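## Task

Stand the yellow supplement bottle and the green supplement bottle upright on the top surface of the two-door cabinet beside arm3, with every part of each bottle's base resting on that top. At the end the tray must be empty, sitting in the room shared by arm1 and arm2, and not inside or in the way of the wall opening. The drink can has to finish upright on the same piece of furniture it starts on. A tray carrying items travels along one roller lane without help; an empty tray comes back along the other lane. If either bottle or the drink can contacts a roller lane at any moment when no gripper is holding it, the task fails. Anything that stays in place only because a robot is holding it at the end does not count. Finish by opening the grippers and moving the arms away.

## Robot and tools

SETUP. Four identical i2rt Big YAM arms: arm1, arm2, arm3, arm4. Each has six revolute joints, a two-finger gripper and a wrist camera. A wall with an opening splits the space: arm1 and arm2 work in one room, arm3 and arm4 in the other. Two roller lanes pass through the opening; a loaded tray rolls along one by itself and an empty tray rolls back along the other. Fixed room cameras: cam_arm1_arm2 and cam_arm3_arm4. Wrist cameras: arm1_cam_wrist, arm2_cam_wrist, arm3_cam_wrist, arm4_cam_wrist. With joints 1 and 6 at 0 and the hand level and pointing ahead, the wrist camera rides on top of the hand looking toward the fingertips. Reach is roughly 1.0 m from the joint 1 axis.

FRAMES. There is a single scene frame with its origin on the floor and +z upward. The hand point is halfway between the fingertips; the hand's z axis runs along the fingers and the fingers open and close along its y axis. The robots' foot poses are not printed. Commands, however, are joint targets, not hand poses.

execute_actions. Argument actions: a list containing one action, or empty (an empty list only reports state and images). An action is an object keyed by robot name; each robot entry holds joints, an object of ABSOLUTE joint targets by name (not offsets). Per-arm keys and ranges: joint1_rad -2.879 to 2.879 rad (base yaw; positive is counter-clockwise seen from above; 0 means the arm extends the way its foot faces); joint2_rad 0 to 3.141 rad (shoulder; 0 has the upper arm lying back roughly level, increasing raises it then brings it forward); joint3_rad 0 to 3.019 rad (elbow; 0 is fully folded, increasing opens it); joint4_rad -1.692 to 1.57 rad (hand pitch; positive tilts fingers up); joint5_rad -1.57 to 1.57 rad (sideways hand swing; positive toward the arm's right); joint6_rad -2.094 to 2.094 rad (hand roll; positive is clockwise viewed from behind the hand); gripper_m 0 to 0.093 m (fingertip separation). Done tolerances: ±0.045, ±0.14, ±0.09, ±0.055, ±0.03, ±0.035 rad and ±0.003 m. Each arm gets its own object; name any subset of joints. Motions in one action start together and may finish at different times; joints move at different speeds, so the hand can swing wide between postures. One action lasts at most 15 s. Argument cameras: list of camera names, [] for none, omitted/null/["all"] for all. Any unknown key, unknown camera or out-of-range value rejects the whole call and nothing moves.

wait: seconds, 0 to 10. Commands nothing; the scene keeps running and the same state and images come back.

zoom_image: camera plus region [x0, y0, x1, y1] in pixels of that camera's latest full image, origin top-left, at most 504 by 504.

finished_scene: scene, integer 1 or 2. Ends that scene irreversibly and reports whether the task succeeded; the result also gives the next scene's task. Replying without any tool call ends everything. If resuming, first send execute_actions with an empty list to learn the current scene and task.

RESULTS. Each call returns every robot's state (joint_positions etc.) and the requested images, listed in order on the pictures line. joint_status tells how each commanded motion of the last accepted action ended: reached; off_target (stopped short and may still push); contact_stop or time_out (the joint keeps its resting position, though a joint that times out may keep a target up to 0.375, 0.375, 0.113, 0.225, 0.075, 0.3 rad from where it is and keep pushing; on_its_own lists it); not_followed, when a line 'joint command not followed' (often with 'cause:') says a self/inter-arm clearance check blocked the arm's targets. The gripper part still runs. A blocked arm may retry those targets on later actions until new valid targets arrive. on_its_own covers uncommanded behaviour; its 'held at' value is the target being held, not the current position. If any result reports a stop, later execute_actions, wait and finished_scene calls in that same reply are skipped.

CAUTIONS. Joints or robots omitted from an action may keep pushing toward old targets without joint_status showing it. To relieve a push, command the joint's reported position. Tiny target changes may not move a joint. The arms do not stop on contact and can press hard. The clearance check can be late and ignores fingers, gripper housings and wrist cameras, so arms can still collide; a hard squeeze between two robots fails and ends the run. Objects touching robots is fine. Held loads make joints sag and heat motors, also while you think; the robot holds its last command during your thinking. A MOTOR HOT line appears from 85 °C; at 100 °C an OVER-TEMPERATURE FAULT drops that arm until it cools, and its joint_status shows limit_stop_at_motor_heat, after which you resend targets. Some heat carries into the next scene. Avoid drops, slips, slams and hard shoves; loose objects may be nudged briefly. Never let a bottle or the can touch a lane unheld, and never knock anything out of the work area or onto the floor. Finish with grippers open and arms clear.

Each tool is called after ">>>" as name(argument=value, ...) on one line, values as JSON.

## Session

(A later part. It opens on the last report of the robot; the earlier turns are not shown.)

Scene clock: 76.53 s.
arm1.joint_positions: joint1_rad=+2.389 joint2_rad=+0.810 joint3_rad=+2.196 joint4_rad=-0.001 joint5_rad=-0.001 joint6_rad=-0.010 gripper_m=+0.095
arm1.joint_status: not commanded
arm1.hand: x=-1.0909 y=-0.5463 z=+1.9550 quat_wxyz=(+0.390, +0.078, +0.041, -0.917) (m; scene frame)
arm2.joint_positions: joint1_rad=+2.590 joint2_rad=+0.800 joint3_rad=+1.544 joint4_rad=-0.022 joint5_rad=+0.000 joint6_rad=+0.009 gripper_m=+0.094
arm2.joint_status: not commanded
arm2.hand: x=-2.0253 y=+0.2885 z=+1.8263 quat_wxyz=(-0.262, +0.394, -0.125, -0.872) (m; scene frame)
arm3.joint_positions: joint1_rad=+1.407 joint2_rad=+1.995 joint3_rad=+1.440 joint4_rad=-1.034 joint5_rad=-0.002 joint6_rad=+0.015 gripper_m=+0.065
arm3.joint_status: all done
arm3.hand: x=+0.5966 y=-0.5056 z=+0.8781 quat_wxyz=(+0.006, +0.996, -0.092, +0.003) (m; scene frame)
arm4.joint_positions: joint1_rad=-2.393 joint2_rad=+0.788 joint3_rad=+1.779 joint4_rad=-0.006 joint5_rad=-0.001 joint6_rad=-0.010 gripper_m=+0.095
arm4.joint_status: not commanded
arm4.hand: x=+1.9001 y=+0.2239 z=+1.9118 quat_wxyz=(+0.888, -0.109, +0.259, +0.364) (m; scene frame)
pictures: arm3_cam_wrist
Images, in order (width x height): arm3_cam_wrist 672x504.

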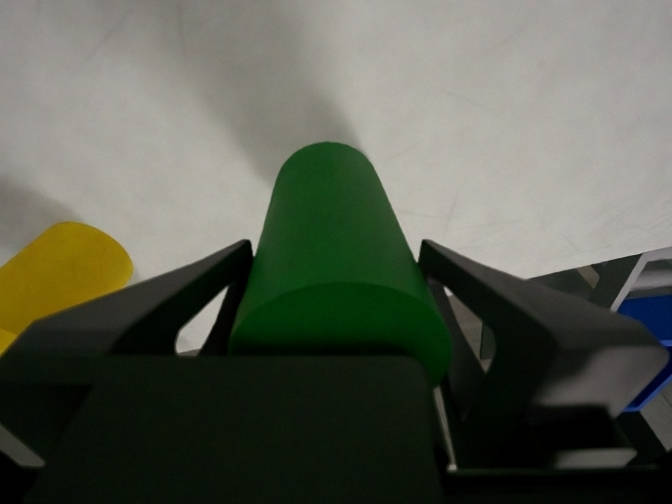

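>>> execute_actions(actions=[{"arm3":{"joints":{"gripper_m":0.092}}}], cameras=["arm3_cam_wrist"])

>>> execute_actions(actions=[{"arm3":{"joints":{"joint2_rad":1.72,"joint3_rad":1.68,"joint4_rad":-1.53}}}], cameras=["arm3_cam_wrist","cam_arm3_arm4"])

Scene clock: 77.87 s.
arm1.joint_positions: joint1_rad=+2.389 joint2_rad=+0.810 joint3_rad=+2.196 joint4_rad=-0.001 joint5_rad=-0.001 joint6_rad=-0.010 gripper_m=+0.095
arm1.joint_status: not commanded
arm1.hand: x=-1.0909 y=-0.5463 z=+1.9550 quat_wxyz=(+0.390, +0.078, +0.041, -0.917) (m; scene frame)
arm2.joint_positions: joint1_rad=+2.590 joint2_rad=+0.800 joint3_rad=+1.544 joint4_rad=-0.022 joint5_rad=+0.000 joint6_rad=+0.009 gripper_m=+0.094
arm2.joint_status: not commanded
arm2.hand: x=-2.0253 y=+0.2885 z=+1.8263 quat_wxyz=(-0.262, +0.394, -0.125, -0.872) (m; scene frame)
arm3.joint_positions: joint1_rad=+1.407 joint2_rad=+1.995 joint3_rad=+1.440 joint4_rad=-1.034 joint5_rad=-0.002 joint6_rad=+0.014 gripper_m=+0.092
arm3.joint_status: all done
arm3.hand: x=+0.5966 y=-0.5056 z=+0.8781 quat_wxyz=(+0.006, +0.996, -0.092, +0.003) (m; scene frame)
arm4.joint_positions: joint1_rad=-2.393 joint2_rad=+0.788 joint3_rad=+1.779 joint4_rad=-0.006 joint5_rad=-0.001 joint6_rad=-0.010 gripper_m=+0.095
arm4.joint_status: not commanded
arm4.hand: x=+1.9001 y=+0.2239 z=+1.9118 quat_wxyz=(+0.888, -0.109, +0.259, +0.364) (m; scene frame)
pictures: arm3_cam_wrist
Images, in order (width x height): arm3_cam_wrist 672x504.

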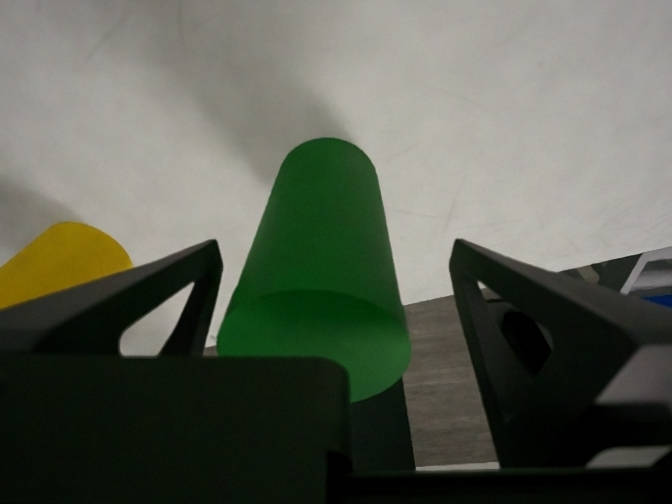

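Scene clock: 79.40 s.
arm1.joint_positions: joint1_rad=+2.389 joint2_rad=+0.810 joint3_rad=+2.196 joint4_rad=-0.001 joint5_rad=-0.001 joint6_rad=-0.010 gripper_m=+0.095
arm1.joint_status: not commanded
arm1.hand: x=-1.0909 y=-0.5463 z=+1.9550 quat_wxyz=(+0.390, +0.078, +0.041, -0.917) (m; scene frame)
arm2.joint_positions: joint1_rad=+2.590 joint2_rad=+0.800 joint3_rad=+1.544 joint4_rad=-0.022 joint5_rad=+0.000 joint6_rad=+0.009 gripper_m=+0.094
arm2.joint_status: not commanded
arm2.hand: x=-2.0253 y=+0.2885 z=+1.8263 quat_wxyz=(-0.262, +0.394, -0.125, -0.872) (m; scene frame)
arm3.joint_positions: joint1_rad=+1.407 joint2_rad=+1.715 joint3_rad=+1.669 joint4_rad=-1.519 joint5_rad=-0.002 joint6_rad=+0.014 gripper_m=+0.092
arm3.joint_status: all done
arm3.hand: x=+0.6325 y=-0.5097 z=+1.1095 quat_wxyz=(+0.005, +0.996, -0.092, -0.009) (m; scene frame)
arm4.joint_positions: joint1_rad=-2.393 joint2_rad=+0.788 joint3_rad=+1.779 joint4_rad=-0.006 joint5_rad=-0.001 joint6_rad=-0.010 gripper_m=+0.095
arm4.joint_status: not commanded
arm4.hand: x=+1.9001 y=+0.2239 z=+1.9118 quat_wxyz=(+0.888, -0.109, +0.259, +0.364) (m; scene frame)
pictures: arm3_cam_wrist, cam_arm3_arm4
Images, in order (width x height): arm3_cam_wrist 672x504, cam_arm3_arm4 672x504.

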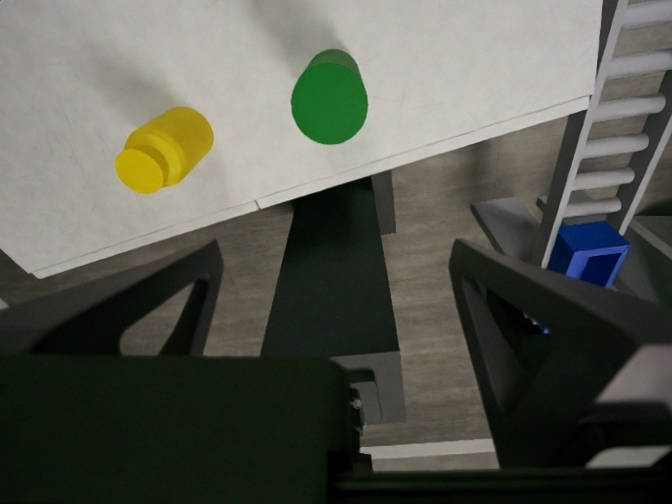

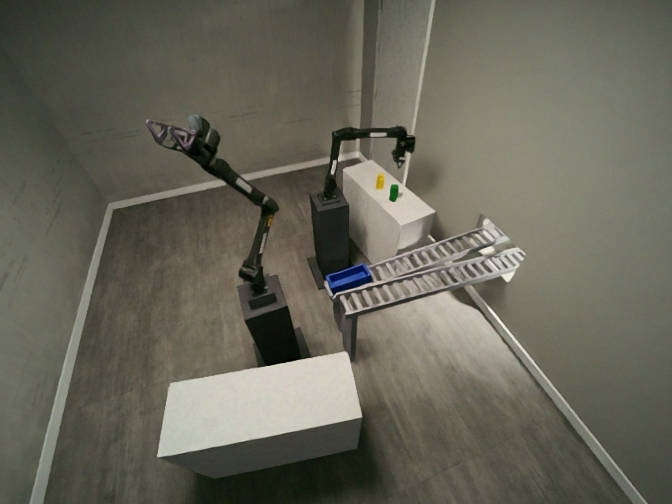

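>>> execute_actions(actions=[{"arm3":{"joints":{"joint1_rad":-1.8}},"arm4":{"joints":{"joint2_rad":1.64,"joint3_rad":1.64,"joint4_rad":-1.56,"joint1_rad":-1.6}}}], cameras=[])

>>> execute_actions(actions=[{"arm4":{"joints":{"joint1_rad":0.12,"joint2_rad":1.9,"joint3_rad":1.8,"joint4_rad":-1.46}}}], cameras=["arm4_cam_wrist","cam_arm3_arm4"])

Scene clock: 83.93 s.
arm1.joint_positions: joint1_rad=+2.389 joint2_rad=+0.810 joint3_rad=+2.196 joint4_rad=-0.001 joint5_rad=-0.001 joint6_rad=-0.010 gripper_m=+0.095
arm1.joint_status: not commanded
arm1.hand: x=-1.0909 y=-0.5463 z=+1.9550 quat_wxyz=(+0.390, +0.078, +0.041, -0.917) (m; scene frame)
arm2.joint_positions: joint1_rad=+2.590 joint2_rad=+0.800 joint3_rad=+1.544 joint4_rad=-0.022 joint5_rad=+0.000 joint6_rad=+0.009 gripper_m=+0.094
arm2.joint_status: not commanded
arm2.hand: x=-2.0253 y=+0.2885 z=+1.8263 quat_wxyz=(-0.262, +0.394, -0.125, -0.872) (m; scene frame)
arm3.joint_positions: joint1_rad=-1.807 joint2_rad=+1.716 joint3_rad=+1.669 joint4_rad=-1.519 joint5_rad=+0.000 joint6_rad=+0.013 gripper_m=+0.092
arm3.joint_status: all done
arm3.hand: x=+1.6623 y=-0.7245 z=+1.0976 quat_wxyz=(+0.004, -0.126, -0.992, +0.004) (m; scene frame)
arm4.joint_positions: joint1_rad=-1.598 joint2_rad=+1.667 joint3_rad=+1.608 joint4_rad=-1.548 joint5_rad=+0.000 joint6_rad=-0.007 gripper_m=+0.095
arm4.joint_status: all done
arm4.hand: x=+1.7977 y=+0.6254 z=+1.1769 quat_wxyz=(-0.005, -0.713, +0.701, -0.012) (m; scene frame)
pictures: none
No camera images: the call's "cameras" was empty. Leave "cameras" out to get every camera's image.

Scene clock: 86.00 s.
arm1.joint_positions: joint1_rad=+2.389 joint2_rad=+0.810 joint3_rad=+2.196 joint4_rad=-0.001 joint5_rad=-0.001 joint6_rad=-0.010 gripper_m=+0.095
arm1.joint_status: not commanded
arm1.hand: x=-1.0909 y=-0.5463 z=+1.9550 quat_wxyz=(+0.390, +0.078, +0.041, -0.917) (m; scene frame)
arm2.joint_positions: joint1_rad=+2.590 joint2_rad=+0.800 joint3_rad=+1.544 joint4_rad=-0.022 joint5_rad=+0.000 joint6_rad=+0.009 gripper_m=+0.094
arm2.joint_status: not commanded
arm2.hand: x=-2.0253 y=+0.2885 z=+1.8263 quat_wxyz=(-0.262, +0.394, -0.125, -0.872) (m; scene frame)
arm3.joint_positions: joint1_rad=-1.807 joint2_rad=+1.716 joint3_rad=+1.669 joint4_rad=-1.519 joint5_rad=+0.000 joint6_rad=+0.013 gripper_m=+0.092
arm3.joint_status: not commanded
arm3.hand: x=+1.6623 y=-0.7245 z=+1.0976 quat_wxyz=(+0.004, -0.126, -0.992, +0.004) (m; scene frame)
arm4.joint_positions: joint1_rad=+0.128 joint2_rad=+1.931 joint3_rad=+1.760 joint4_rad=-1.459 joint5_rad=+0.000 joint6_rad=-0.007 gripper_m=+0.095
arm4.joint_status: all done
arm4.hand: x=+1.2312 y=+0.0326 z=+1.0818 quat_wxyz=(+0.007, -0.996, -0.086, -0.035) (m; scene frame)
pictures: arm4_cam_wrist, cam_arm3_arm4
Images, in order (width x height): arm4_cam_wrist 672x504, cam_arm3_arm4 672x504.

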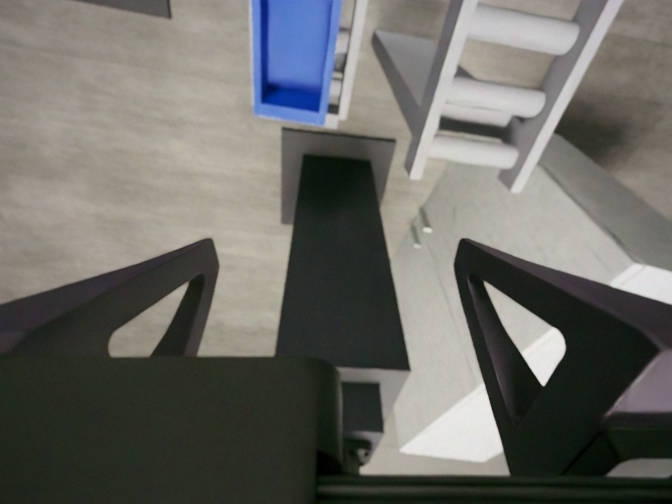

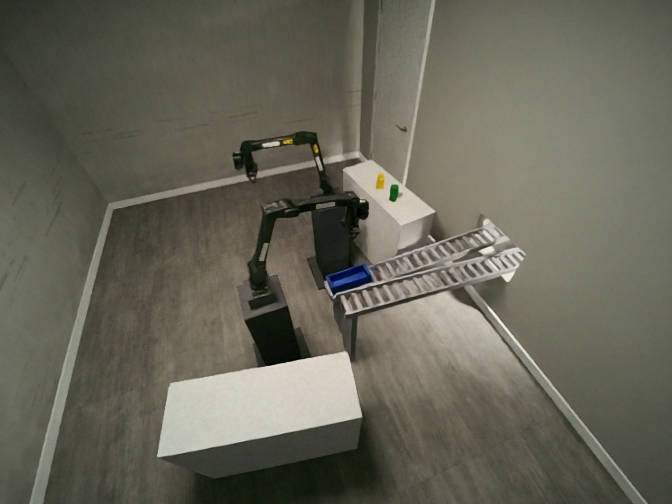

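>>> execute_actions(actions=[{"arm4":{"joints":{"joint1_rad":0.276,"joint6_rad":0.276,"joint2_rad":2.19,"joint3_rad":1.61,"joint4_rad":-0.98,"gripper_m":0.05}}}], cameras=["arm4_cam_wrist","cam_arm3_arm4"])

Scene clock: 88.97 s.
arm1.joint_positions: joint1_rad=+2.389 joint2_rad=+0.810 joint3_rad=+2.196 joint4_rad=-0.001 joint5_rad=-0.001 joint6_rad=-0.010 gripper_m=+0.095
arm1.joint_status: not commanded
arm1.hand: x=-1.0909 y=-0.5463 z=+1.9550 quat_wxyz=(+0.390, +0.078, +0.041, -0.917) (m; scene frame)
arm2.joint_positions: joint1_rad=+2.590 joint2_rad=+0.800 joint3_rad=+1.544 joint4_rad=-0.022 joint5_rad=+0.000 joint6_rad=+0.009 gripper_m=+0.094
arm2.joint_status: not commanded
arm2.hand: x=-2.0253 y=+0.2885 z=+1.8263 quat_wxyz=(-0.262, +0.394, -0.125, -0.872) (m; scene frame)
arm3.joint_positions: joint1_rad=-1.807 joint2_rad=+1.716 joint3_rad=+1.669 joint4_rad=-1.519 joint5_rad=+0.000 joint6_rad=+0.013 gripper_m=+0.092
arm3.joint_status: not commanded
arm3.hand: x=+1.6623 y=-0.7245 z=+1.0976 quat_wxyz=(+0.004, -0.126, -0.992, +0.004) (m; scene frame)
arm4.joint_positions: joint1_rad=+0.276 joint2_rad=+2.223 joint3_rad=+1.589 joint4_rad=-0.993 joint5_rad=+0.000 joint6_rad=+0.266 gripper_m=+0.050
arm4.joint_status: all done
arm4.hand: x=+1.2360 y=-0.0544 z=+0.8486 quat_wxyz=(+0.013, -0.999, -0.024, -0.032) (m; scene frame)
pictures: arm4_cam_wrist, cam_arm3_arm4
Images, in order (width x height): arm4_cam_wrist 672x504, cam_arm3_arm4 672x504.

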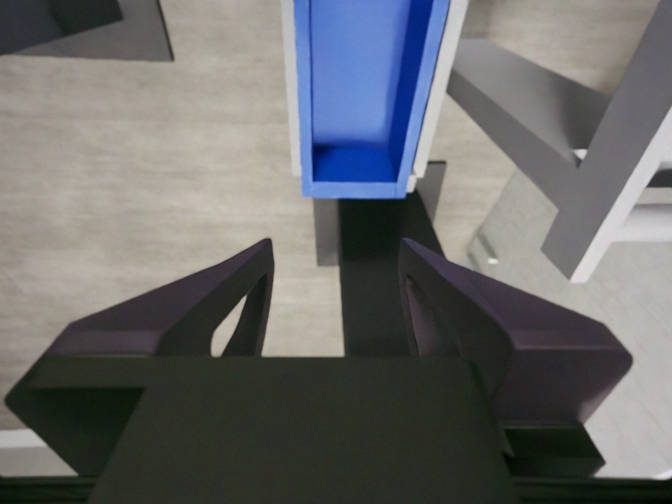

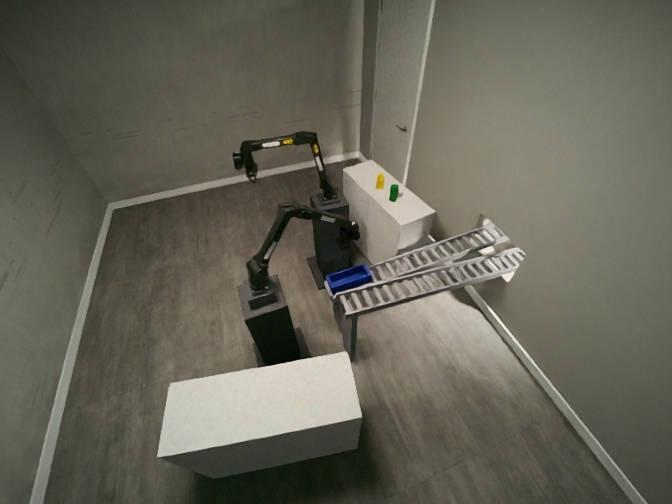

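>>> execute_actions(actions=[{"arm4":{"joints":{"joint2_rad":2.46,"joint3_rad":1.68,"joint4_rad":-0.74}}}], cameras=["arm4_cam_wrist","cam_arm3_arm4"])

Scene clock: 90.67 s.
arm1.joint_positions: joint1_rad=+2.389 joint2_rad=+0.810 joint3_rad=+2.196 joint4_rad=-0.001 joint5_rad=-0.001 joint6_rad=-0.010 gripper_m=+0.095
arm1.joint_status: not commanded
arm1.hand: x=-1.0909 y=-0.5463 z=+1.9550 quat_wxyz=(+0.390, +0.078, +0.041, -0.917) (m; scene frame)
arm2.joint_positions: joint1_rad=+2.590 joint2_rad=+0.800 joint3_rad=+1.544 joint4_rad=-0.022 joint5_rad=+0.000 joint6_rad=+0.009 gripper_m=+0.094
arm2.joint_status: not commanded
arm2.hand: x=-2.0253 y=+0.2885 z=+1.8263 quat_wxyz=(-0.262, +0.394, -0.125, -0.872) (m; scene frame)
arm3.joint_positions: joint1_rad=-1.807 joint2_rad=+1.716 joint3_rad=+1.669 joint4_rad=-1.519 joint5_rad=+0.000 joint6_rad=+0.013 gripper_m=+0.092
arm3.joint_status: not commanded
arm3.hand: x=+1.6623 y=-0.7245 z=+1.0976 quat_wxyz=(+0.004, -0.126, -0.992, +0.004) (m; scene frame)
arm4.joint_positions: joint1_rad=+0.276 joint2_rad=+2.485 joint3_rad=+1.661 joint4_rad=-0.753 joint5_rad=+0.000 joint6_rad=+0.266 gripper_m=+0.050
arm4.joint_status: all done
arm4.hand: x=+1.2171 y=-0.0594 z=+0.7115 quat_wxyz=(+0.006, -1.000, -0.024, -0.009) (m; scene frame)
pictures: arm4_cam_wrist, cam_arm3_arm4
Images, in order (width x height): arm4_cam_wrist 672x504, cam_arm3_arm4 672x504.

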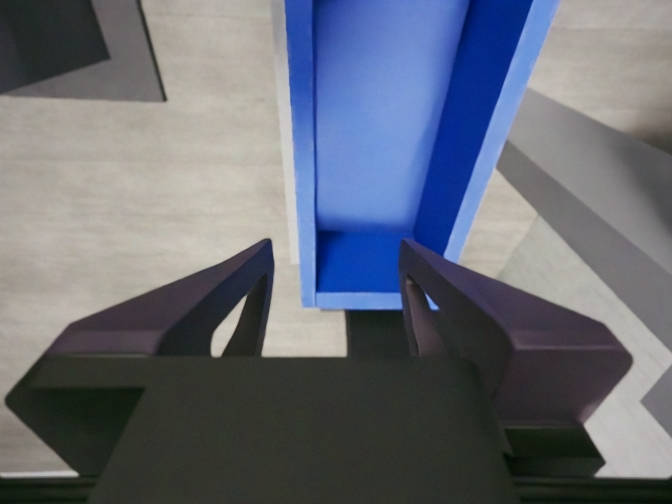

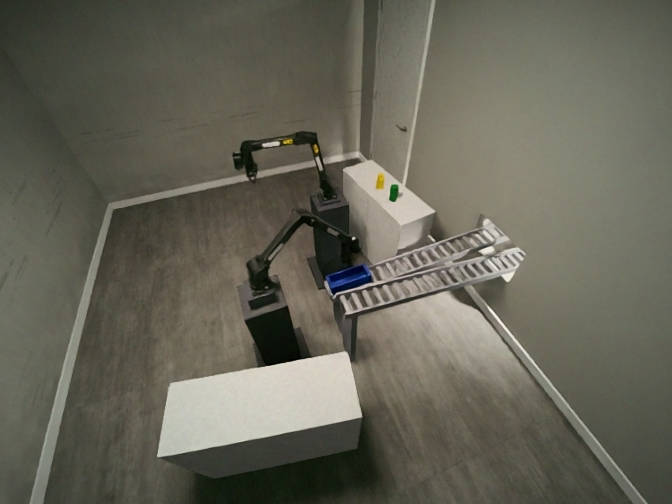

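>>> execute_actions(actions=[{"arm4":{"joints":{"joint1_rad":0.305,"joint6_rad":0.31,"joint2_rad":2.56,"joint3_rad":1.70,"joint4_rad":-0.67}}}], cameras=["arm4_cam_wrist","cam_arm3_arm4"])

Scene clock: 92.50 s.
arm1.joint_positions: joint1_rad=+2.389 joint2_rad=+0.810 joint3_rad=+2.196 joint4_rad=-0.001 joint5_rad=-0.001 joint6_rad=-0.010 gripper_m=+0.095
arm1.joint_status: not commanded
arm1.hand: x=-1.0909 y=-0.5463 z=+1.9550 quat_wxyz=(+0.390, +0.078, +0.041, -0.917) (m; scene frame)
arm2.joint_positions: joint1_rad=+2.590 joint2_rad=+0.800 joint3_rad=+1.544 joint4_rad=-0.022 joint5_rad=+0.000 joint6_rad=+0.009 gripper_m=+0.094
arm2.joint_status: not commanded
arm2.hand: x=-2.0253 y=+0.2885 z=+1.8263 quat_wxyz=(-0.262, +0.394, -0.125, -0.872) (m; scene frame)
arm3.joint_positions: joint1_rad=-1.807 joint2_rad=+1.716 joint3_rad=+1.669 joint4_rad=-1.519 joint5_rad=+0.000 joint6_rad=+0.013 gripper_m=+0.092
arm3.joint_status: not commanded
arm3.hand: x=+1.6623 y=-0.7245 z=+1.0976 quat_wxyz=(+0.004, -0.126, -0.992, +0.004) (m; scene frame)
arm4.joint_positions: joint1_rad=+0.303 joint2_rad=+2.556 joint3_rad=+1.666 joint4_rad=-0.683 joint5_rad=+0.000 joint6_rad=+0.300 gripper_m=+0.050
arm4.joint_status: all done
arm4.hand: x=+1.2285 y=-0.0724 z=+0.6702 quat_wxyz=(+0.006, -1.000, -0.021, -0.006) (m; scene frame)
pictures: arm4_cam_wrist, cam_arm3_arm4
Images, in order (width x height): arm4_cam_wrist 672x504, cam_arm3_arm4 672x504.

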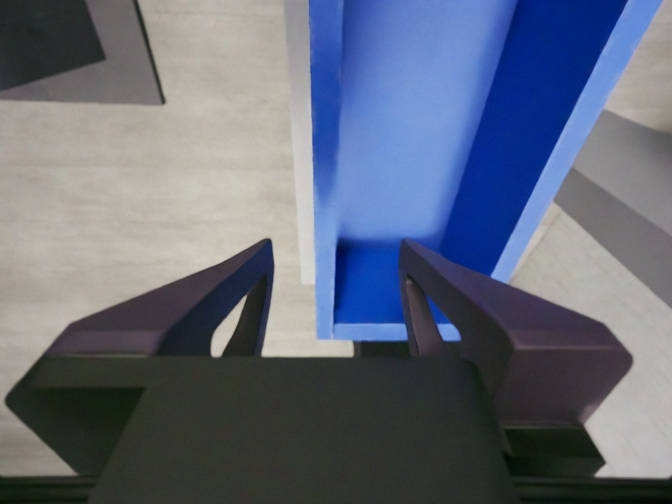

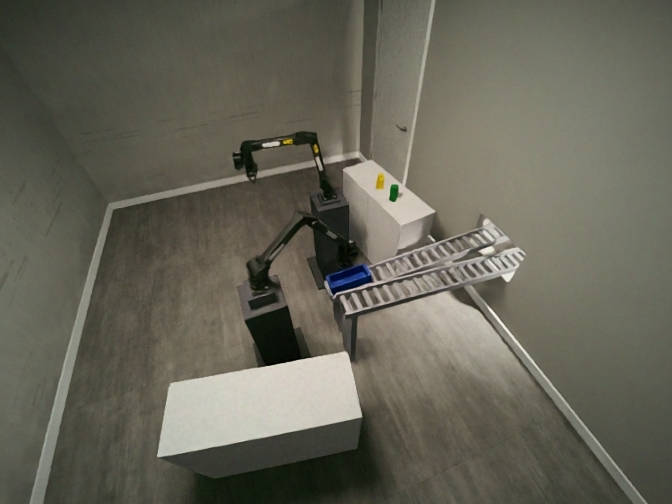

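>>> execute_actions(actions=[{"arm4":{"joints":{"joint1_rad":0.30,"joint2_rad":2.65,"joint3_rad":1.74,"joint4_rad":-0.63,"gripper_m":0.045}}}], cameras=["arm4_cam_wrist","cam_arm3_arm4"])

Scene clock: 93.97 s.
arm1.joint_positions: joint1_rad=+2.389 joint2_rad=+0.810 joint3_rad=+2.196 joint4_rad=-0.001 joint5_rad=-0.001 joint6_rad=-0.010 gripper_m=+0.095
arm1.joint_status: not commanded
arm1.hand: x=-1.0909 y=-0.5463 z=+1.9550 quat_wxyz=(+0.390, +0.078, +0.041, -0.917) (m; scene frame)
arm2.joint_positions: joint1_rad=+2.590 joint2_rad=+0.800 joint3_rad=+1.544 joint4_rad=-0.022 joint5_rad=+0.000 joint6_rad=+0.009 gripper_m=+0.094
arm2.joint_status: not commanded
arm2.hand: x=-2.0253 y=+0.2885 z=+1.8263 quat_wxyz=(-0.262, +0.394, -0.125, -0.872) (m; scene frame)
arm3.joint_positions: joint1_rad=-1.807 joint2_rad=+1.716 joint3_rad=+1.669 joint4_rad=-1.519 joint5_rad=+0.000 joint6_rad=+0.013 gripper_m=+0.092
arm3.joint_status: not commanded
arm3.hand: x=+1.6623 y=-0.7245 z=+1.0976 quat_wxyz=(+0.004, -0.126, -0.992, +0.004) (m; scene frame)
arm4.joint_positions: joint1_rad=+0.303 joint2_rad=+2.645 joint3_rad=+1.710 joint4_rad=-0.639 joint5_rad=+0.000 joint6_rad=+0.300 gripper_m=+0.045
arm4.joint_status: all done
arm4.hand: x=+1.2307 y=-0.0713 z=+0.6278 quat_wxyz=(+0.006, -1.000, -0.021, -0.007) (m; scene frame)
pictures: arm4_cam_wrist, cam_arm3_arm4
Images, in order (width x height): arm4_cam_wrist 672x504, cam_arm3_arm4 672x504.

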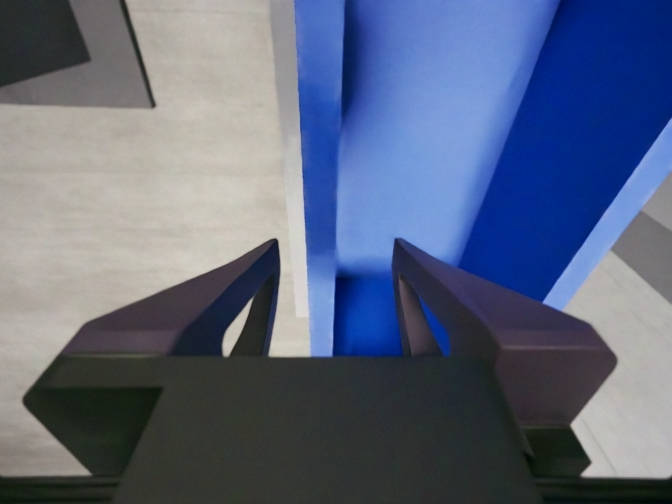

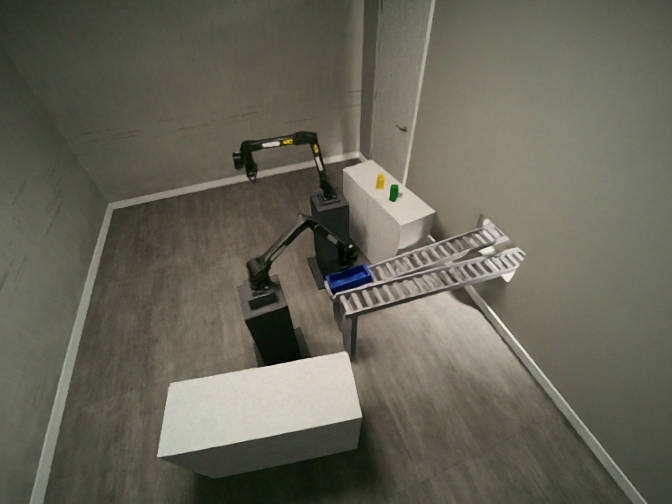

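>>> execute_actions(actions=[{"arm4":{"joints":{"joint2_rad":2.70,"joint3_rad":1.75,"joint4_rad":-0.595}}}], cameras=["arm4_cam_wrist"])

>>> execute_actions(actions=[{"arm4":{"joints":{"gripper_m":0.0}}}], cameras=["arm4_cam_wrist"])

Scene clock: 95.53 s.
arm1.joint_positions: joint1_rad=+2.389 joint2_rad=+0.810 joint3_rad=+2.196 joint4_rad=-0.001 joint5_rad=-0.001 joint6_rad=-0.010 gripper_m=+0.095
arm1.joint_status: not commanded
arm1.hand: x=-1.0909 y=-0.5463 z=+1.9550 quat_wxyz=(+0.390, +0.078, +0.041, -0.917) (m; scene frame)
arm2.joint_positions: joint1_rad=+2.590 joint2_rad=+0.800 joint3_rad=+1.544 joint4_rad=-0.022 joint5_rad=+0.000 joint6_rad=+0.009 gripper_m=+0.094
arm2.joint_status: not commanded
arm2.hand: x=-2.0253 y=+0.2885 z=+1.8263 quat_wxyz=(-0.262, +0.394, -0.125, -0.872) (m; scene frame)
arm3.joint_positions: joint1_rad=-1.807 joint2_rad=+1.716 joint3_rad=+1.669 joint4_rad=-1.519 joint5_rad=+0.000 joint6_rad=+0.013 gripper_m=+0.092
arm3.joint_status: not commanded
arm3.hand: x=+1.6623 y=-0.7245 z=+1.0976 quat_wxyz=(+0.004, -0.126, -0.992, +0.004) (m; scene frame)
arm4.joint_positions: joint1_rad=+0.303 joint2_rad=+2.689 joint3_rad=+1.716 joint4_rad=-0.608 joint5_rad=+0.000 joint6_rad=+0.300 gripper_m=+0.045
arm4.joint_status: all done
arm4.hand: x=+1.2392 y=-0.0681 z=+0.6033 quat_wxyz=(+0.007, -1.000, -0.021, -0.010) (m; scene frame)
pictures: arm4_cam_wrist
Images, in order (width x height): arm4_cam_wrist 672x504.

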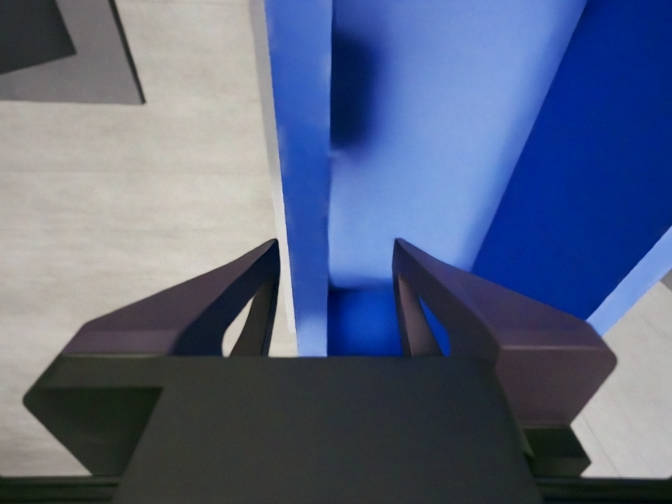

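Scene clock: 96.10 s.
arm1.joint_positions: joint1_rad=+2.389 joint2_rad=+0.810 joint3_rad=+2.196 joint4_rad=-0.001 joint5_rad=-0.001 joint6_rad=-0.010 gripper_m=+0.095
arm1.joint_status: not commanded
arm1.hand: x=-1.0909 y=-0.5463 z=+1.9550 quat_wxyz=(+0.390, +0.078, +0.041, -0.917) (m; scene frame)
arm2.joint_positions: joint1_rad=+2.590 joint2_rad=+0.800 joint3_rad=+1.544 joint4_rad=-0.022 joint5_rad=+0.000 joint6_rad=+0.009 gripper_m=+0.094
arm2.joint_status: not commanded
arm2.hand: x=-2.0253 y=+0.2885 z=+1.8263 quat_wxyz=(-0.262, +0.394, -0.125, -0.872) (m; scene frame)
arm3.joint_positions: joint1_rad=-1.807 joint2_rad=+1.716 joint3_rad=+1.669 joint4_rad=-1.519 joint5_rad=+0.000 joint6_rad=+0.013 gripper_m=+0.092
arm3.joint_status: not commanded
arm3.hand: x=+1.6623 y=-0.7245 z=+1.0976 quat_wxyz=(+0.004, -0.126, -0.992, +0.004) (m; scene frame)
arm4.joint_positions: joint1_rad=+0.303 joint2_rad=+2.689 joint3_rad=+1.716 joint4_rad=-0.607 joint5_rad=-0.004 joint6_rad=+0.302 gripper_m=+0.011
arm4.joint_status: gripper_m off_target (ended at +0.011, target +0.000)
arm4.hand: x=+1.2392 y=-0.0688 z=+0.6033 quat_wxyz=(+0.005, -1.000, -0.020, -0.011) (m; scene frame)
pictures: arm4_cam_wrist
Images, in order (width x height): arm4_cam_wrist 672x504.

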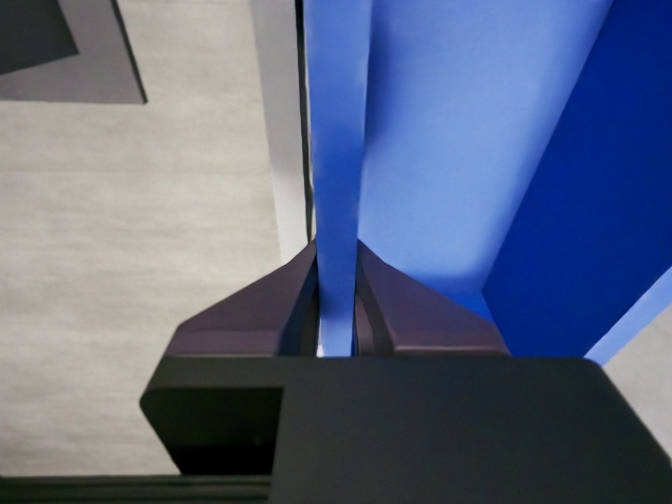

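>>> execute_actions(actions=[{"arm4":{"joints":{"joint2_rad":2.42,"joint3_rad":1.64,"joint4_rad":-0.79}}}], cameras=["cam_arm3_arm4"])

>>> execute_actions(actions=[{"arm4":{"joints":{"joint2_rad":2.02,"joint3_rad":1.68,"joint4_rad":-1.23}}}], cameras=["arm4_cam_wrist","cam_arm3_arm4"])

Scene clock: 99.23 s.
arm1.joint_positions: joint1_rad=+2.389 joint2_rad=+0.810 joint3_rad=+2.196 joint4_rad=-0.001 joint5_rad=-0.001 joint6_rad=-0.010 gripper_m=+0.095
arm1.joint_status: not commanded
arm1.hand: x=-1.0909 y=-0.5463 z=+1.9550 quat_wxyz=(+0.390, +0.078, +0.041, -0.917) (m; scene frame)
arm2.joint_positions: joint1_rad=+2.590 joint2_rad=+0.800 joint3_rad=+1.544 joint4_rad=-0.022 joint5_rad=+0.000 joint6_rad=+0.009 gripper_m=+0.094
arm2.joint_status: not commanded
arm2.hand: x=-2.0253 y=+0.2885 z=+1.8263 quat_wxyz=(-0.262, +0.394, -0.125, -0.872) (m; scene frame)
arm3.joint_positions: joint1_rad=-1.807 joint2_rad=+1.716 joint3_rad=+1.669 joint4_rad=-1.519 joint5_rad=+0.000 joint6_rad=+0.013 gripper_m=+0.092
arm3.joint_status: not commanded
arm3.hand: x=+1.6623 y=-0.7245 z=+1.0976 quat_wxyz=(+0.004, -0.126, -0.992, +0.004) (m; scene frame)
arm4.joint_positions: joint1_rad=+0.297 joint2_rad=+2.434 joint3_rad=+1.637 joint4_rad=-0.781 joint5_rad=-0.001 joint6_rad=+0.306 gripper_m=+0.011
arm4.joint_status: all done
arm4.hand: x=+1.2229 y=-0.0715 z=+0.7357 quat_wxyz=(+0.006, -1.000, -0.015, -0.009) (m; scene frame)
pictures: cam_arm3_arm4
Images, in order (width x height): cam_arm3_arm4 672x504.

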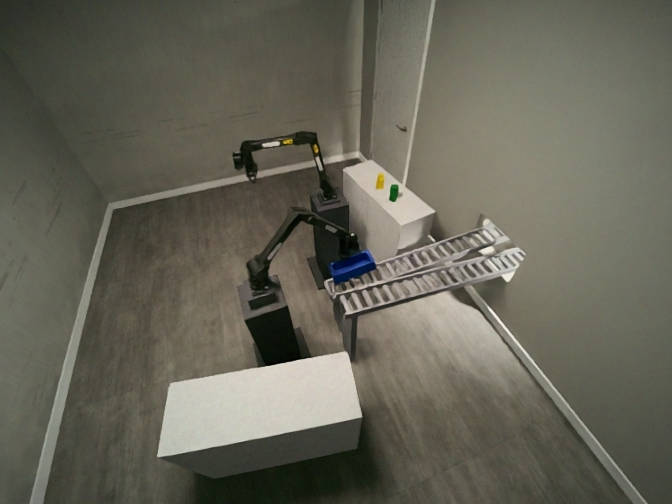

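Scene clock: 100.63 s.
arm1.joint_positions: joint1_rad=+2.389 joint2_rad=+0.810 joint3_rad=+2.196 joint4_rad=-0.001 joint5_rad=-0.001 joint6_rad=-0.010 gripper_m=+0.095
arm1.joint_status: not commanded
arm1.hand: x=-1.0909 y=-0.5463 z=+1.9550 quat_wxyz=(+0.390, +0.078, +0.041, -0.917) (m; scene frame)
arm2.joint_positions: joint1_rad=+2.590 joint2_rad=+0.800 joint3_rad=+1.544 joint4_rad=-0.022 joint5_rad=+0.000 joint6_rad=+0.009 gripper_m=+0.094
arm2.joint_status: not commanded
arm2.hand: x=-2.0253 y=+0.2885 z=+1.8263 quat_wxyz=(-0.262, +0.394, -0.125, -0.872) (m; scene frame)
arm3.joint_positions: joint1_rad=-1.807 joint2_rad=+1.716 joint3_rad=+1.669 joint4_rad=-1.519 joint5_rad=+0.000 joint6_rad=+0.013 gripper_m=+0.092
arm3.joint_status: not commanded
arm3.hand: x=+1.6623 y=-0.7245 z=+1.0976 quat_wxyz=(+0.004, -0.126, -0.992, +0.004) (m; scene frame)
arm4.joint_positions: joint1_rad=+0.297 joint2_rad=+2.024 joint3_rad=+1.650 joint4_rad=-1.219 joint5_rad=-0.002 joint6_rad=+0.306 gripper_m=+0.011
arm4.joint_status: all done
arm4.hand: x=+1.2393 y=-0.0679 z=+0.9857 quat_wxyz=(+0.008, -1.000, -0.015, -0.016) (m; scene frame)
pictures: arm4_cam_wrist, cam_arm3_arm4
Images, in order (width x height): arm4_cam_wrist 672x504, cam_arm3_arm4 672x504.

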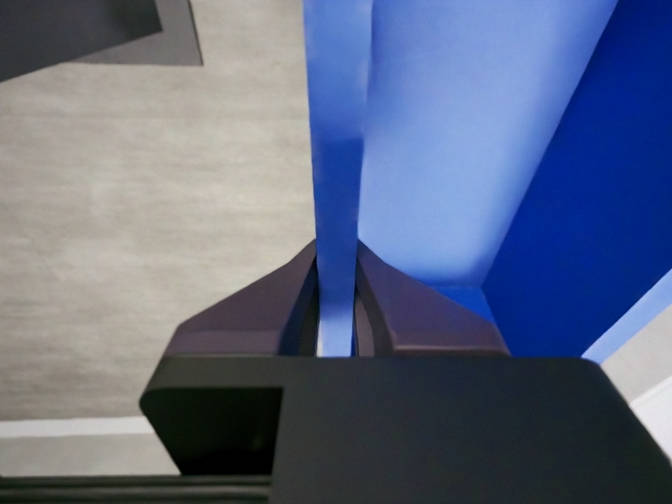

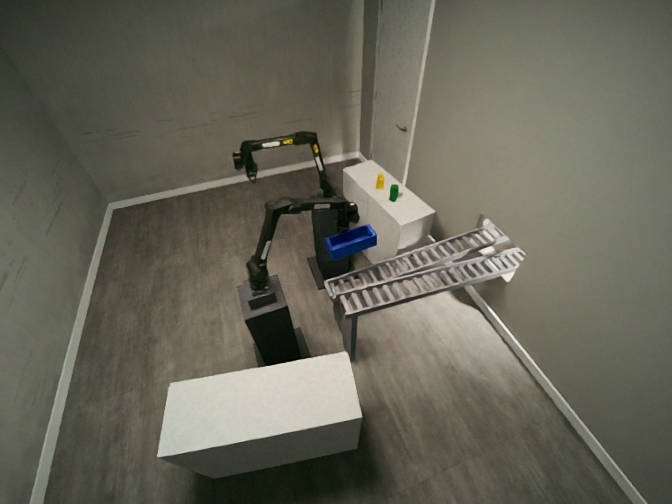

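>>> execute_actions(actions=[{"arm4":{"joints":{"joint1_rad":-0.09,"joint6_rad":-0.09}}}], cameras=["arm4_cam_wrist","cam_arm3_arm4"])

Scene clock: 103.87 s.
arm1.joint_positions: joint1_rad=+2.389 joint2_rad=+0.810 joint3_rad=+2.196 joint4_rad=-0.001 joint5_rad=-0.001 joint6_rad=-0.010 gripper_m=+0.095
arm1.joint_status: not commanded
arm1.hand: x=-1.0909 y=-0.5463 z=+1.9550 quat_wxyz=(+0.390, +0.078, +0.041, -0.917) (m; scene frame)
arm2.joint_positions: joint1_rad=+2.590 joint2_rad=+0.800 joint3_rad=+1.544 joint4_rad=-0.022 joint5_rad=+0.000 joint6_rad=+0.009 gripper_m=+0.094
arm2.joint_status: not commanded
arm2.hand: x=-2.0253 y=+0.2885 z=+1.8263 quat_wxyz=(-0.262, +0.394, -0.125, -0.872) (m; scene frame)
arm3.joint_positions: joint1_rad=-1.807 joint2_rad=+1.716 joint3_rad=+1.669 joint4_rad=-1.519 joint5_rad=+0.000 joint6_rad=+0.013 gripper_m=+0.092
arm3.joint_status: not commanded
arm3.hand: x=+1.6623 y=-0.7245 z=+1.0976 quat_wxyz=(+0.004, -0.126, -0.992, +0.004) (m; scene frame)
arm4.joint_positions: joint1_rad=-0.083 joint2_rad=+2.024 joint3_rad=+1.650 joint4_rad=-1.219 joint5_rad=-0.002 joint6_rad=-0.081 gripper_m=+0.011
arm4.joint_status: all done
arm4.hand: x=+1.2065 y=+0.1558 z=+0.9880 quat_wxyz=(+0.004, -1.000, -0.019, -0.016) (m; scene frame)
pictures: arm4_cam_wrist, cam_arm3_arm4
Images, in order (width x height): arm4_cam_wrist 672x504, cam_arm3_arm4 672x504.

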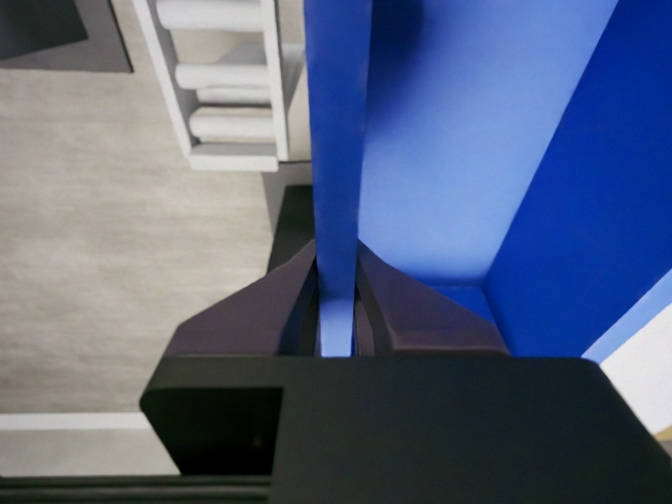

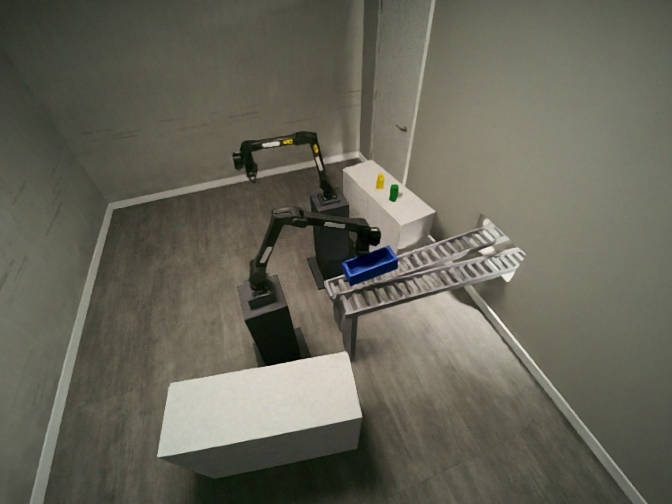

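>>> execute_actions(actions=[{"arm4":{"joints":{"joint1_rad":-0.16,"joint6_rad":-0.16,"joint2_rad":2.1,"joint3_rad":1.68,"joint4_rad":-1.15}}}], cameras=["arm4_cam_wrist","cam_arm3_arm4"])

Scene clock: 105.67 s.
arm1.joint_positions: joint1_rad=+2.389 joint2_rad=+0.810 joint3_rad=+2.196 joint4_rad=-0.001 joint5_rad=-0.001 joint6_rad=-0.010 gripper_m=+0.095
arm1.joint_status: not commanded
arm1.hand: x=-1.0909 y=-0.5463 z=+1.9550 quat_wxyz=(+0.390, +0.078, +0.041, -0.917) (m; scene frame)
arm2.joint_positions: joint1_rad=+2.590 joint2_rad=+0.800 joint3_rad=+1.544 joint4_rad=-0.022 joint5_rad=+0.000 joint6_rad=+0.009 gripper_m=+0.094
arm2.joint_status: not commanded
arm2.hand: x=-2.0253 y=+0.2885 z=+1.8263 quat_wxyz=(-0.262, +0.394, -0.125, -0.872) (m; scene frame)
arm3.joint_positions: joint1_rad=-1.807 joint2_rad=+1.716 joint3_rad=+1.669 joint4_rad=-1.519 joint5_rad=+0.000 joint6_rad=+0.013 gripper_m=+0.092
arm3.joint_status: not commanded
arm3.hand: x=+1.6623 y=-0.7245 z=+1.0976 quat_wxyz=(+0.004, -0.126, -0.992, +0.004) (m; scene frame)
arm4.joint_positions: joint1_rad=-0.167 joint2_rad=+2.119 joint3_rad=+1.650 joint4_rad=-1.164 joint5_rad=-0.002 joint6_rad=-0.151 gripper_m=+0.011
arm4.joint_status: all done
arm4.hand: x=+1.2075 y=+0.2072 z=+0.9332 quat_wxyz=(+0.000, -0.999, -0.011, -0.036) (m; scene frame)
pictures: arm4_cam_wrist, cam_arm3_arm4
Images, in order (width x height): arm4_cam_wrist 672x504, cam_arm3_arm4 672x504.

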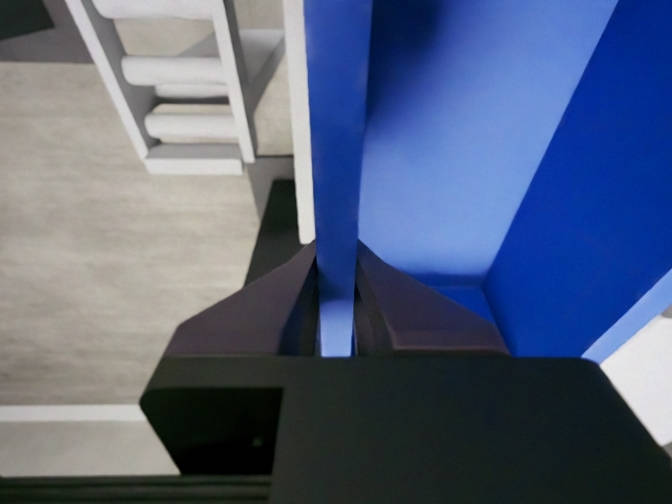

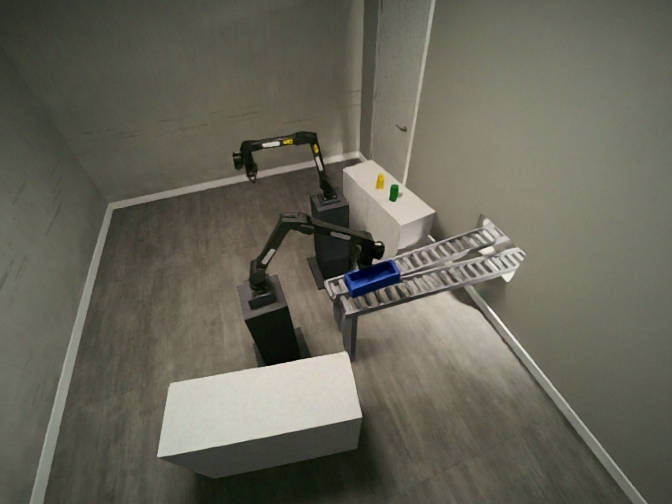

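>>> execute_actions(actions=[{"arm4":{"joints":{"joint2_rad":2.19,"joint3_rad":1.64,"joint4_rad":-1.01}}}], cameras=["arm4_cam_wrist","cam_arm3_arm4"])

Scene clock: 107.17 s.
arm1.joint_positions: joint1_rad=+2.389 joint2_rad=+0.810 joint3_rad=+2.196 joint4_rad=-0.001 joint5_rad=-0.001 joint6_rad=-0.010 gripper_m=+0.095
arm1.joint_status: not commanded
arm1.hand: x=-1.0909 y=-0.5463 z=+1.9550 quat_wxyz=(+0.390, +0.078, +0.041, -0.917) (m; scene frame)
arm2.joint_positions: joint1_rad=+2.590 joint2_rad=+0.800 joint3_rad=+1.544 joint4_rad=-0.022 joint5_rad=+0.000 joint6_rad=+0.009 gripper_m=+0.094
arm2.joint_status: not commanded
arm2.hand: x=-2.0253 y=+0.2885 z=+1.8263 quat_wxyz=(-0.262, +0.394, -0.125, -0.872) (m; scene frame)
arm3.joint_positions: joint1_rad=-1.807 joint2_rad=+1.716 joint3_rad=+1.669 joint4_rad=-1.519 joint5_rad=+0.000 joint6_rad=+0.013 gripper_m=+0.092
arm3.joint_status: not commanded
arm3.hand: x=+1.6623 y=-0.7245 z=+1.0976 quat_wxyz=(+0.004, -0.126, -0.992, +0.004) (m; scene frame)
arm4.joint_positions: joint1_rad=-0.167 joint2_rad=+2.205 joint3_rad=+1.631 joint4_rad=-1.025 joint5_rad=-0.002 joint6_rad=-0.152 gripper_m=+0.011
arm4.joint_status: all done
arm4.hand: x=+1.1962 y=+0.2094 z=+0.8752 quat_wxyz=(+0.003, -1.000, -0.012, -0.019) (m; scene frame)
pictures: arm4_cam_wrist, cam_arm3_arm4
Images, in order (width x height): arm4_cam_wrist 672x504, cam_arm3_arm4 672x504.

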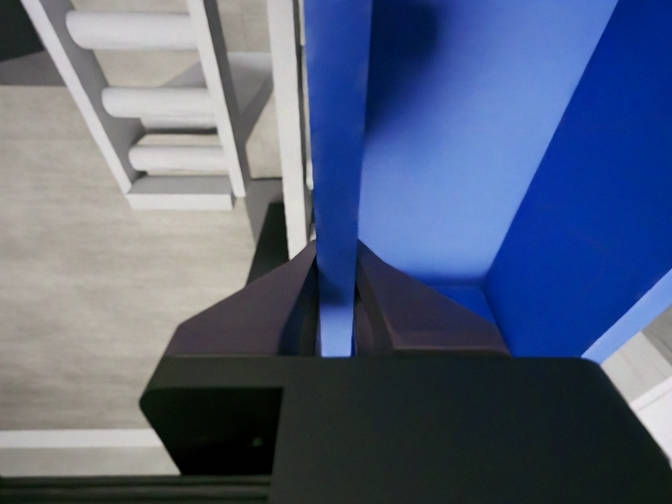

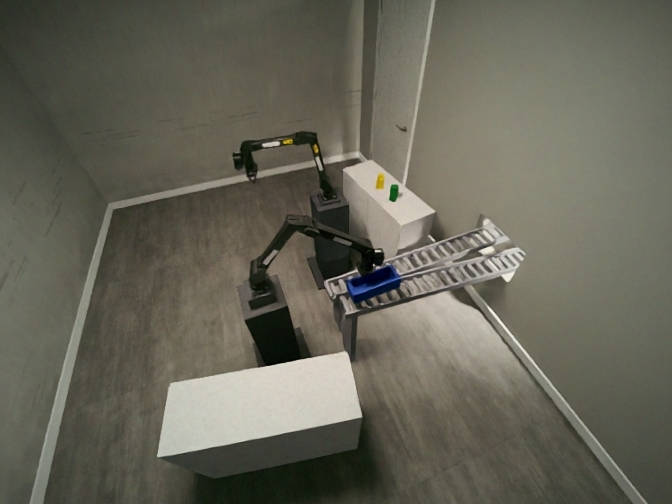

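>>> execute_actions(actions=[{"arm4":{"joints":{"joint2_rad":2.28,"joint3_rad":1.63,"joint4_rad":-0.92}}}], cameras=["arm4_cam_wrist","cam_arm3_arm4"])

Scene clock: 108.77 s.
arm1.joint_positions: joint1_rad=+2.389 joint2_rad=+0.810 joint3_rad=+2.196 joint4_rad=-0.001 joint5_rad=-0.001 joint6_rad=-0.010 gripper_m=+0.095
arm1.joint_status: not commanded
arm1.hand: x=-1.0909 y=-0.5463 z=+1.9550 quat_wxyz=(+0.390, +0.078, +0.041, -0.917) (m; scene frame)
arm2.joint_positions: joint1_rad=+2.590 joint2_rad=+0.800 joint3_rad=+1.544 joint4_rad=-0.022 joint5_rad=+0.000 joint6_rad=+0.009 gripper_m=+0.094
arm2.joint_status: not commanded
arm2.hand: x=-2.0253 y=+0.2885 z=+1.8263 quat_wxyz=(-0.262, +0.394, -0.125, -0.872) (m; scene frame)
arm3.joint_positions: joint1_rad=-1.807 joint2_rad=+1.716 joint3_rad=+1.669 joint4_rad=-1.519 joint5_rad=+0.000 joint6_rad=+0.013 gripper_m=+0.092
arm3.joint_status: not commanded
arm3.hand: x=+1.6623 y=-0.7245 z=+1.0976 quat_wxyz=(+0.004, -0.126, -0.992, +0.004) (m; scene frame)
arm4.joint_positions: joint1_rad=-0.167 joint2_rad=+2.296 joint3_rad=+1.621 joint4_rad=-0.934 joint5_rad=-0.002 joint6_rad=-0.152 gripper_m=+0.011
arm4.joint_status: all done
arm4.hand: x=+1.1991 y=+0.2098 z=+0.8172 quat_wxyz=(+0.002, -1.000, -0.012, -0.024) (m; scene frame)
pictures: arm4_cam_wrist, cam_arm3_arm4
Images, in order (width x height): arm4_cam_wrist 672x504, cam_arm3_arm4 672x504.

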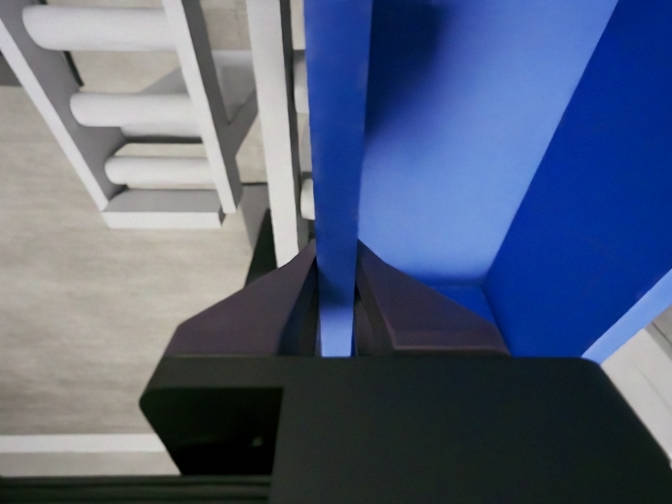

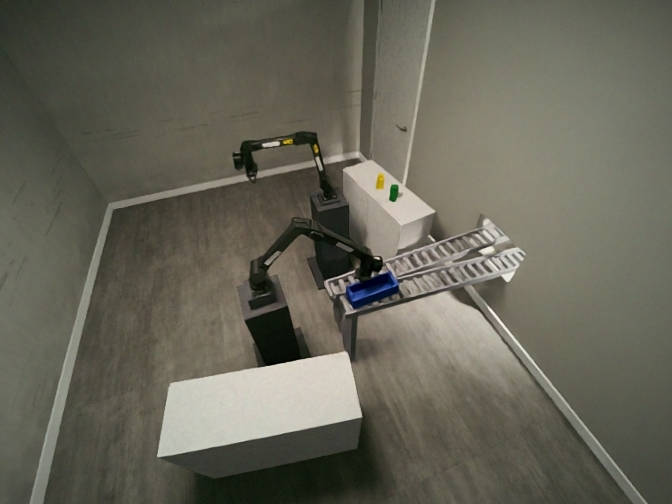

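>>> execute_actions(actions=[{"arm4":{"joints":{"joint2_rad":2.325,"joint3_rad":1.63,"joint4_rad":-0.875}}}], cameras=["arm4_cam_wrist","cam_arm3_arm4"])

Scene clock: 109.90 s.
arm1.joint_positions: joint1_rad=+2.389 joint2_rad=+0.810 joint3_rad=+2.196 joint4_rad=-0.001 joint5_rad=-0.001 joint6_rad=-0.010 gripper_m=+0.095
arm1.joint_status: not commanded
arm1.hand: x=-1.0909 y=-0.5463 z=+1.9550 quat_wxyz=(+0.390, +0.078, +0.041, -0.917) (m; scene frame)
arm2.joint_positions: joint1_rad=+2.590 joint2_rad=+0.800 joint3_rad=+1.544 joint4_rad=-0.022 joint5_rad=+0.000 joint6_rad=+0.009 gripper_m=+0.094
arm2.joint_status: not commanded
arm2.hand: x=-2.0253 y=+0.2885 z=+1.8263 quat_wxyz=(-0.262, +0.394, -0.125, -0.872) (m; scene frame)
arm3.joint_positions: joint1_rad=-1.807 joint2_rad=+1.716 joint3_rad=+1.669 joint4_rad=-1.519 joint5_rad=+0.000 joint6_rad=+0.013 gripper_m=+0.092
arm3.joint_status: not commanded
arm3.hand: x=+1.6623 y=-0.7245 z=+1.0976 quat_wxyz=(+0.004, -0.126, -0.992, +0.004) (m; scene frame)
arm4.joint_positions: joint1_rad=-0.167 joint2_rad=+2.327 joint3_rad=+1.621 joint4_rad=-0.891 joint5_rad=-0.002 joint6_rad=-0.152 gripper_m=+0.011
arm4.joint_status: all done
arm4.hand: x=+1.1966 y=+0.2104 z=+0.7987 quat_wxyz=(+0.003, -1.000, -0.012, -0.018) (m; scene frame)
pictures: arm4_cam_wrist, cam_arm3_arm4
Images, in order (width x height): arm4_cam_wrist 672x504, cam_arm3_arm4 672x504.

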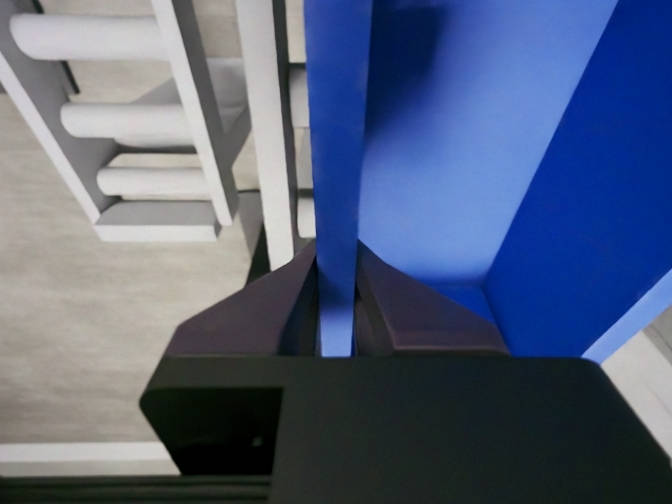

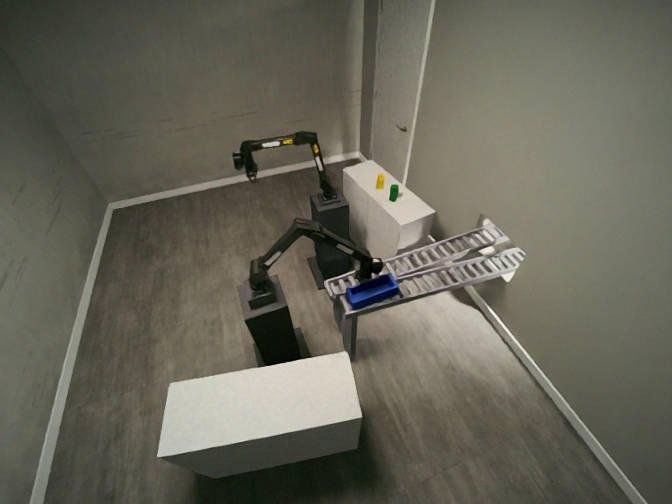

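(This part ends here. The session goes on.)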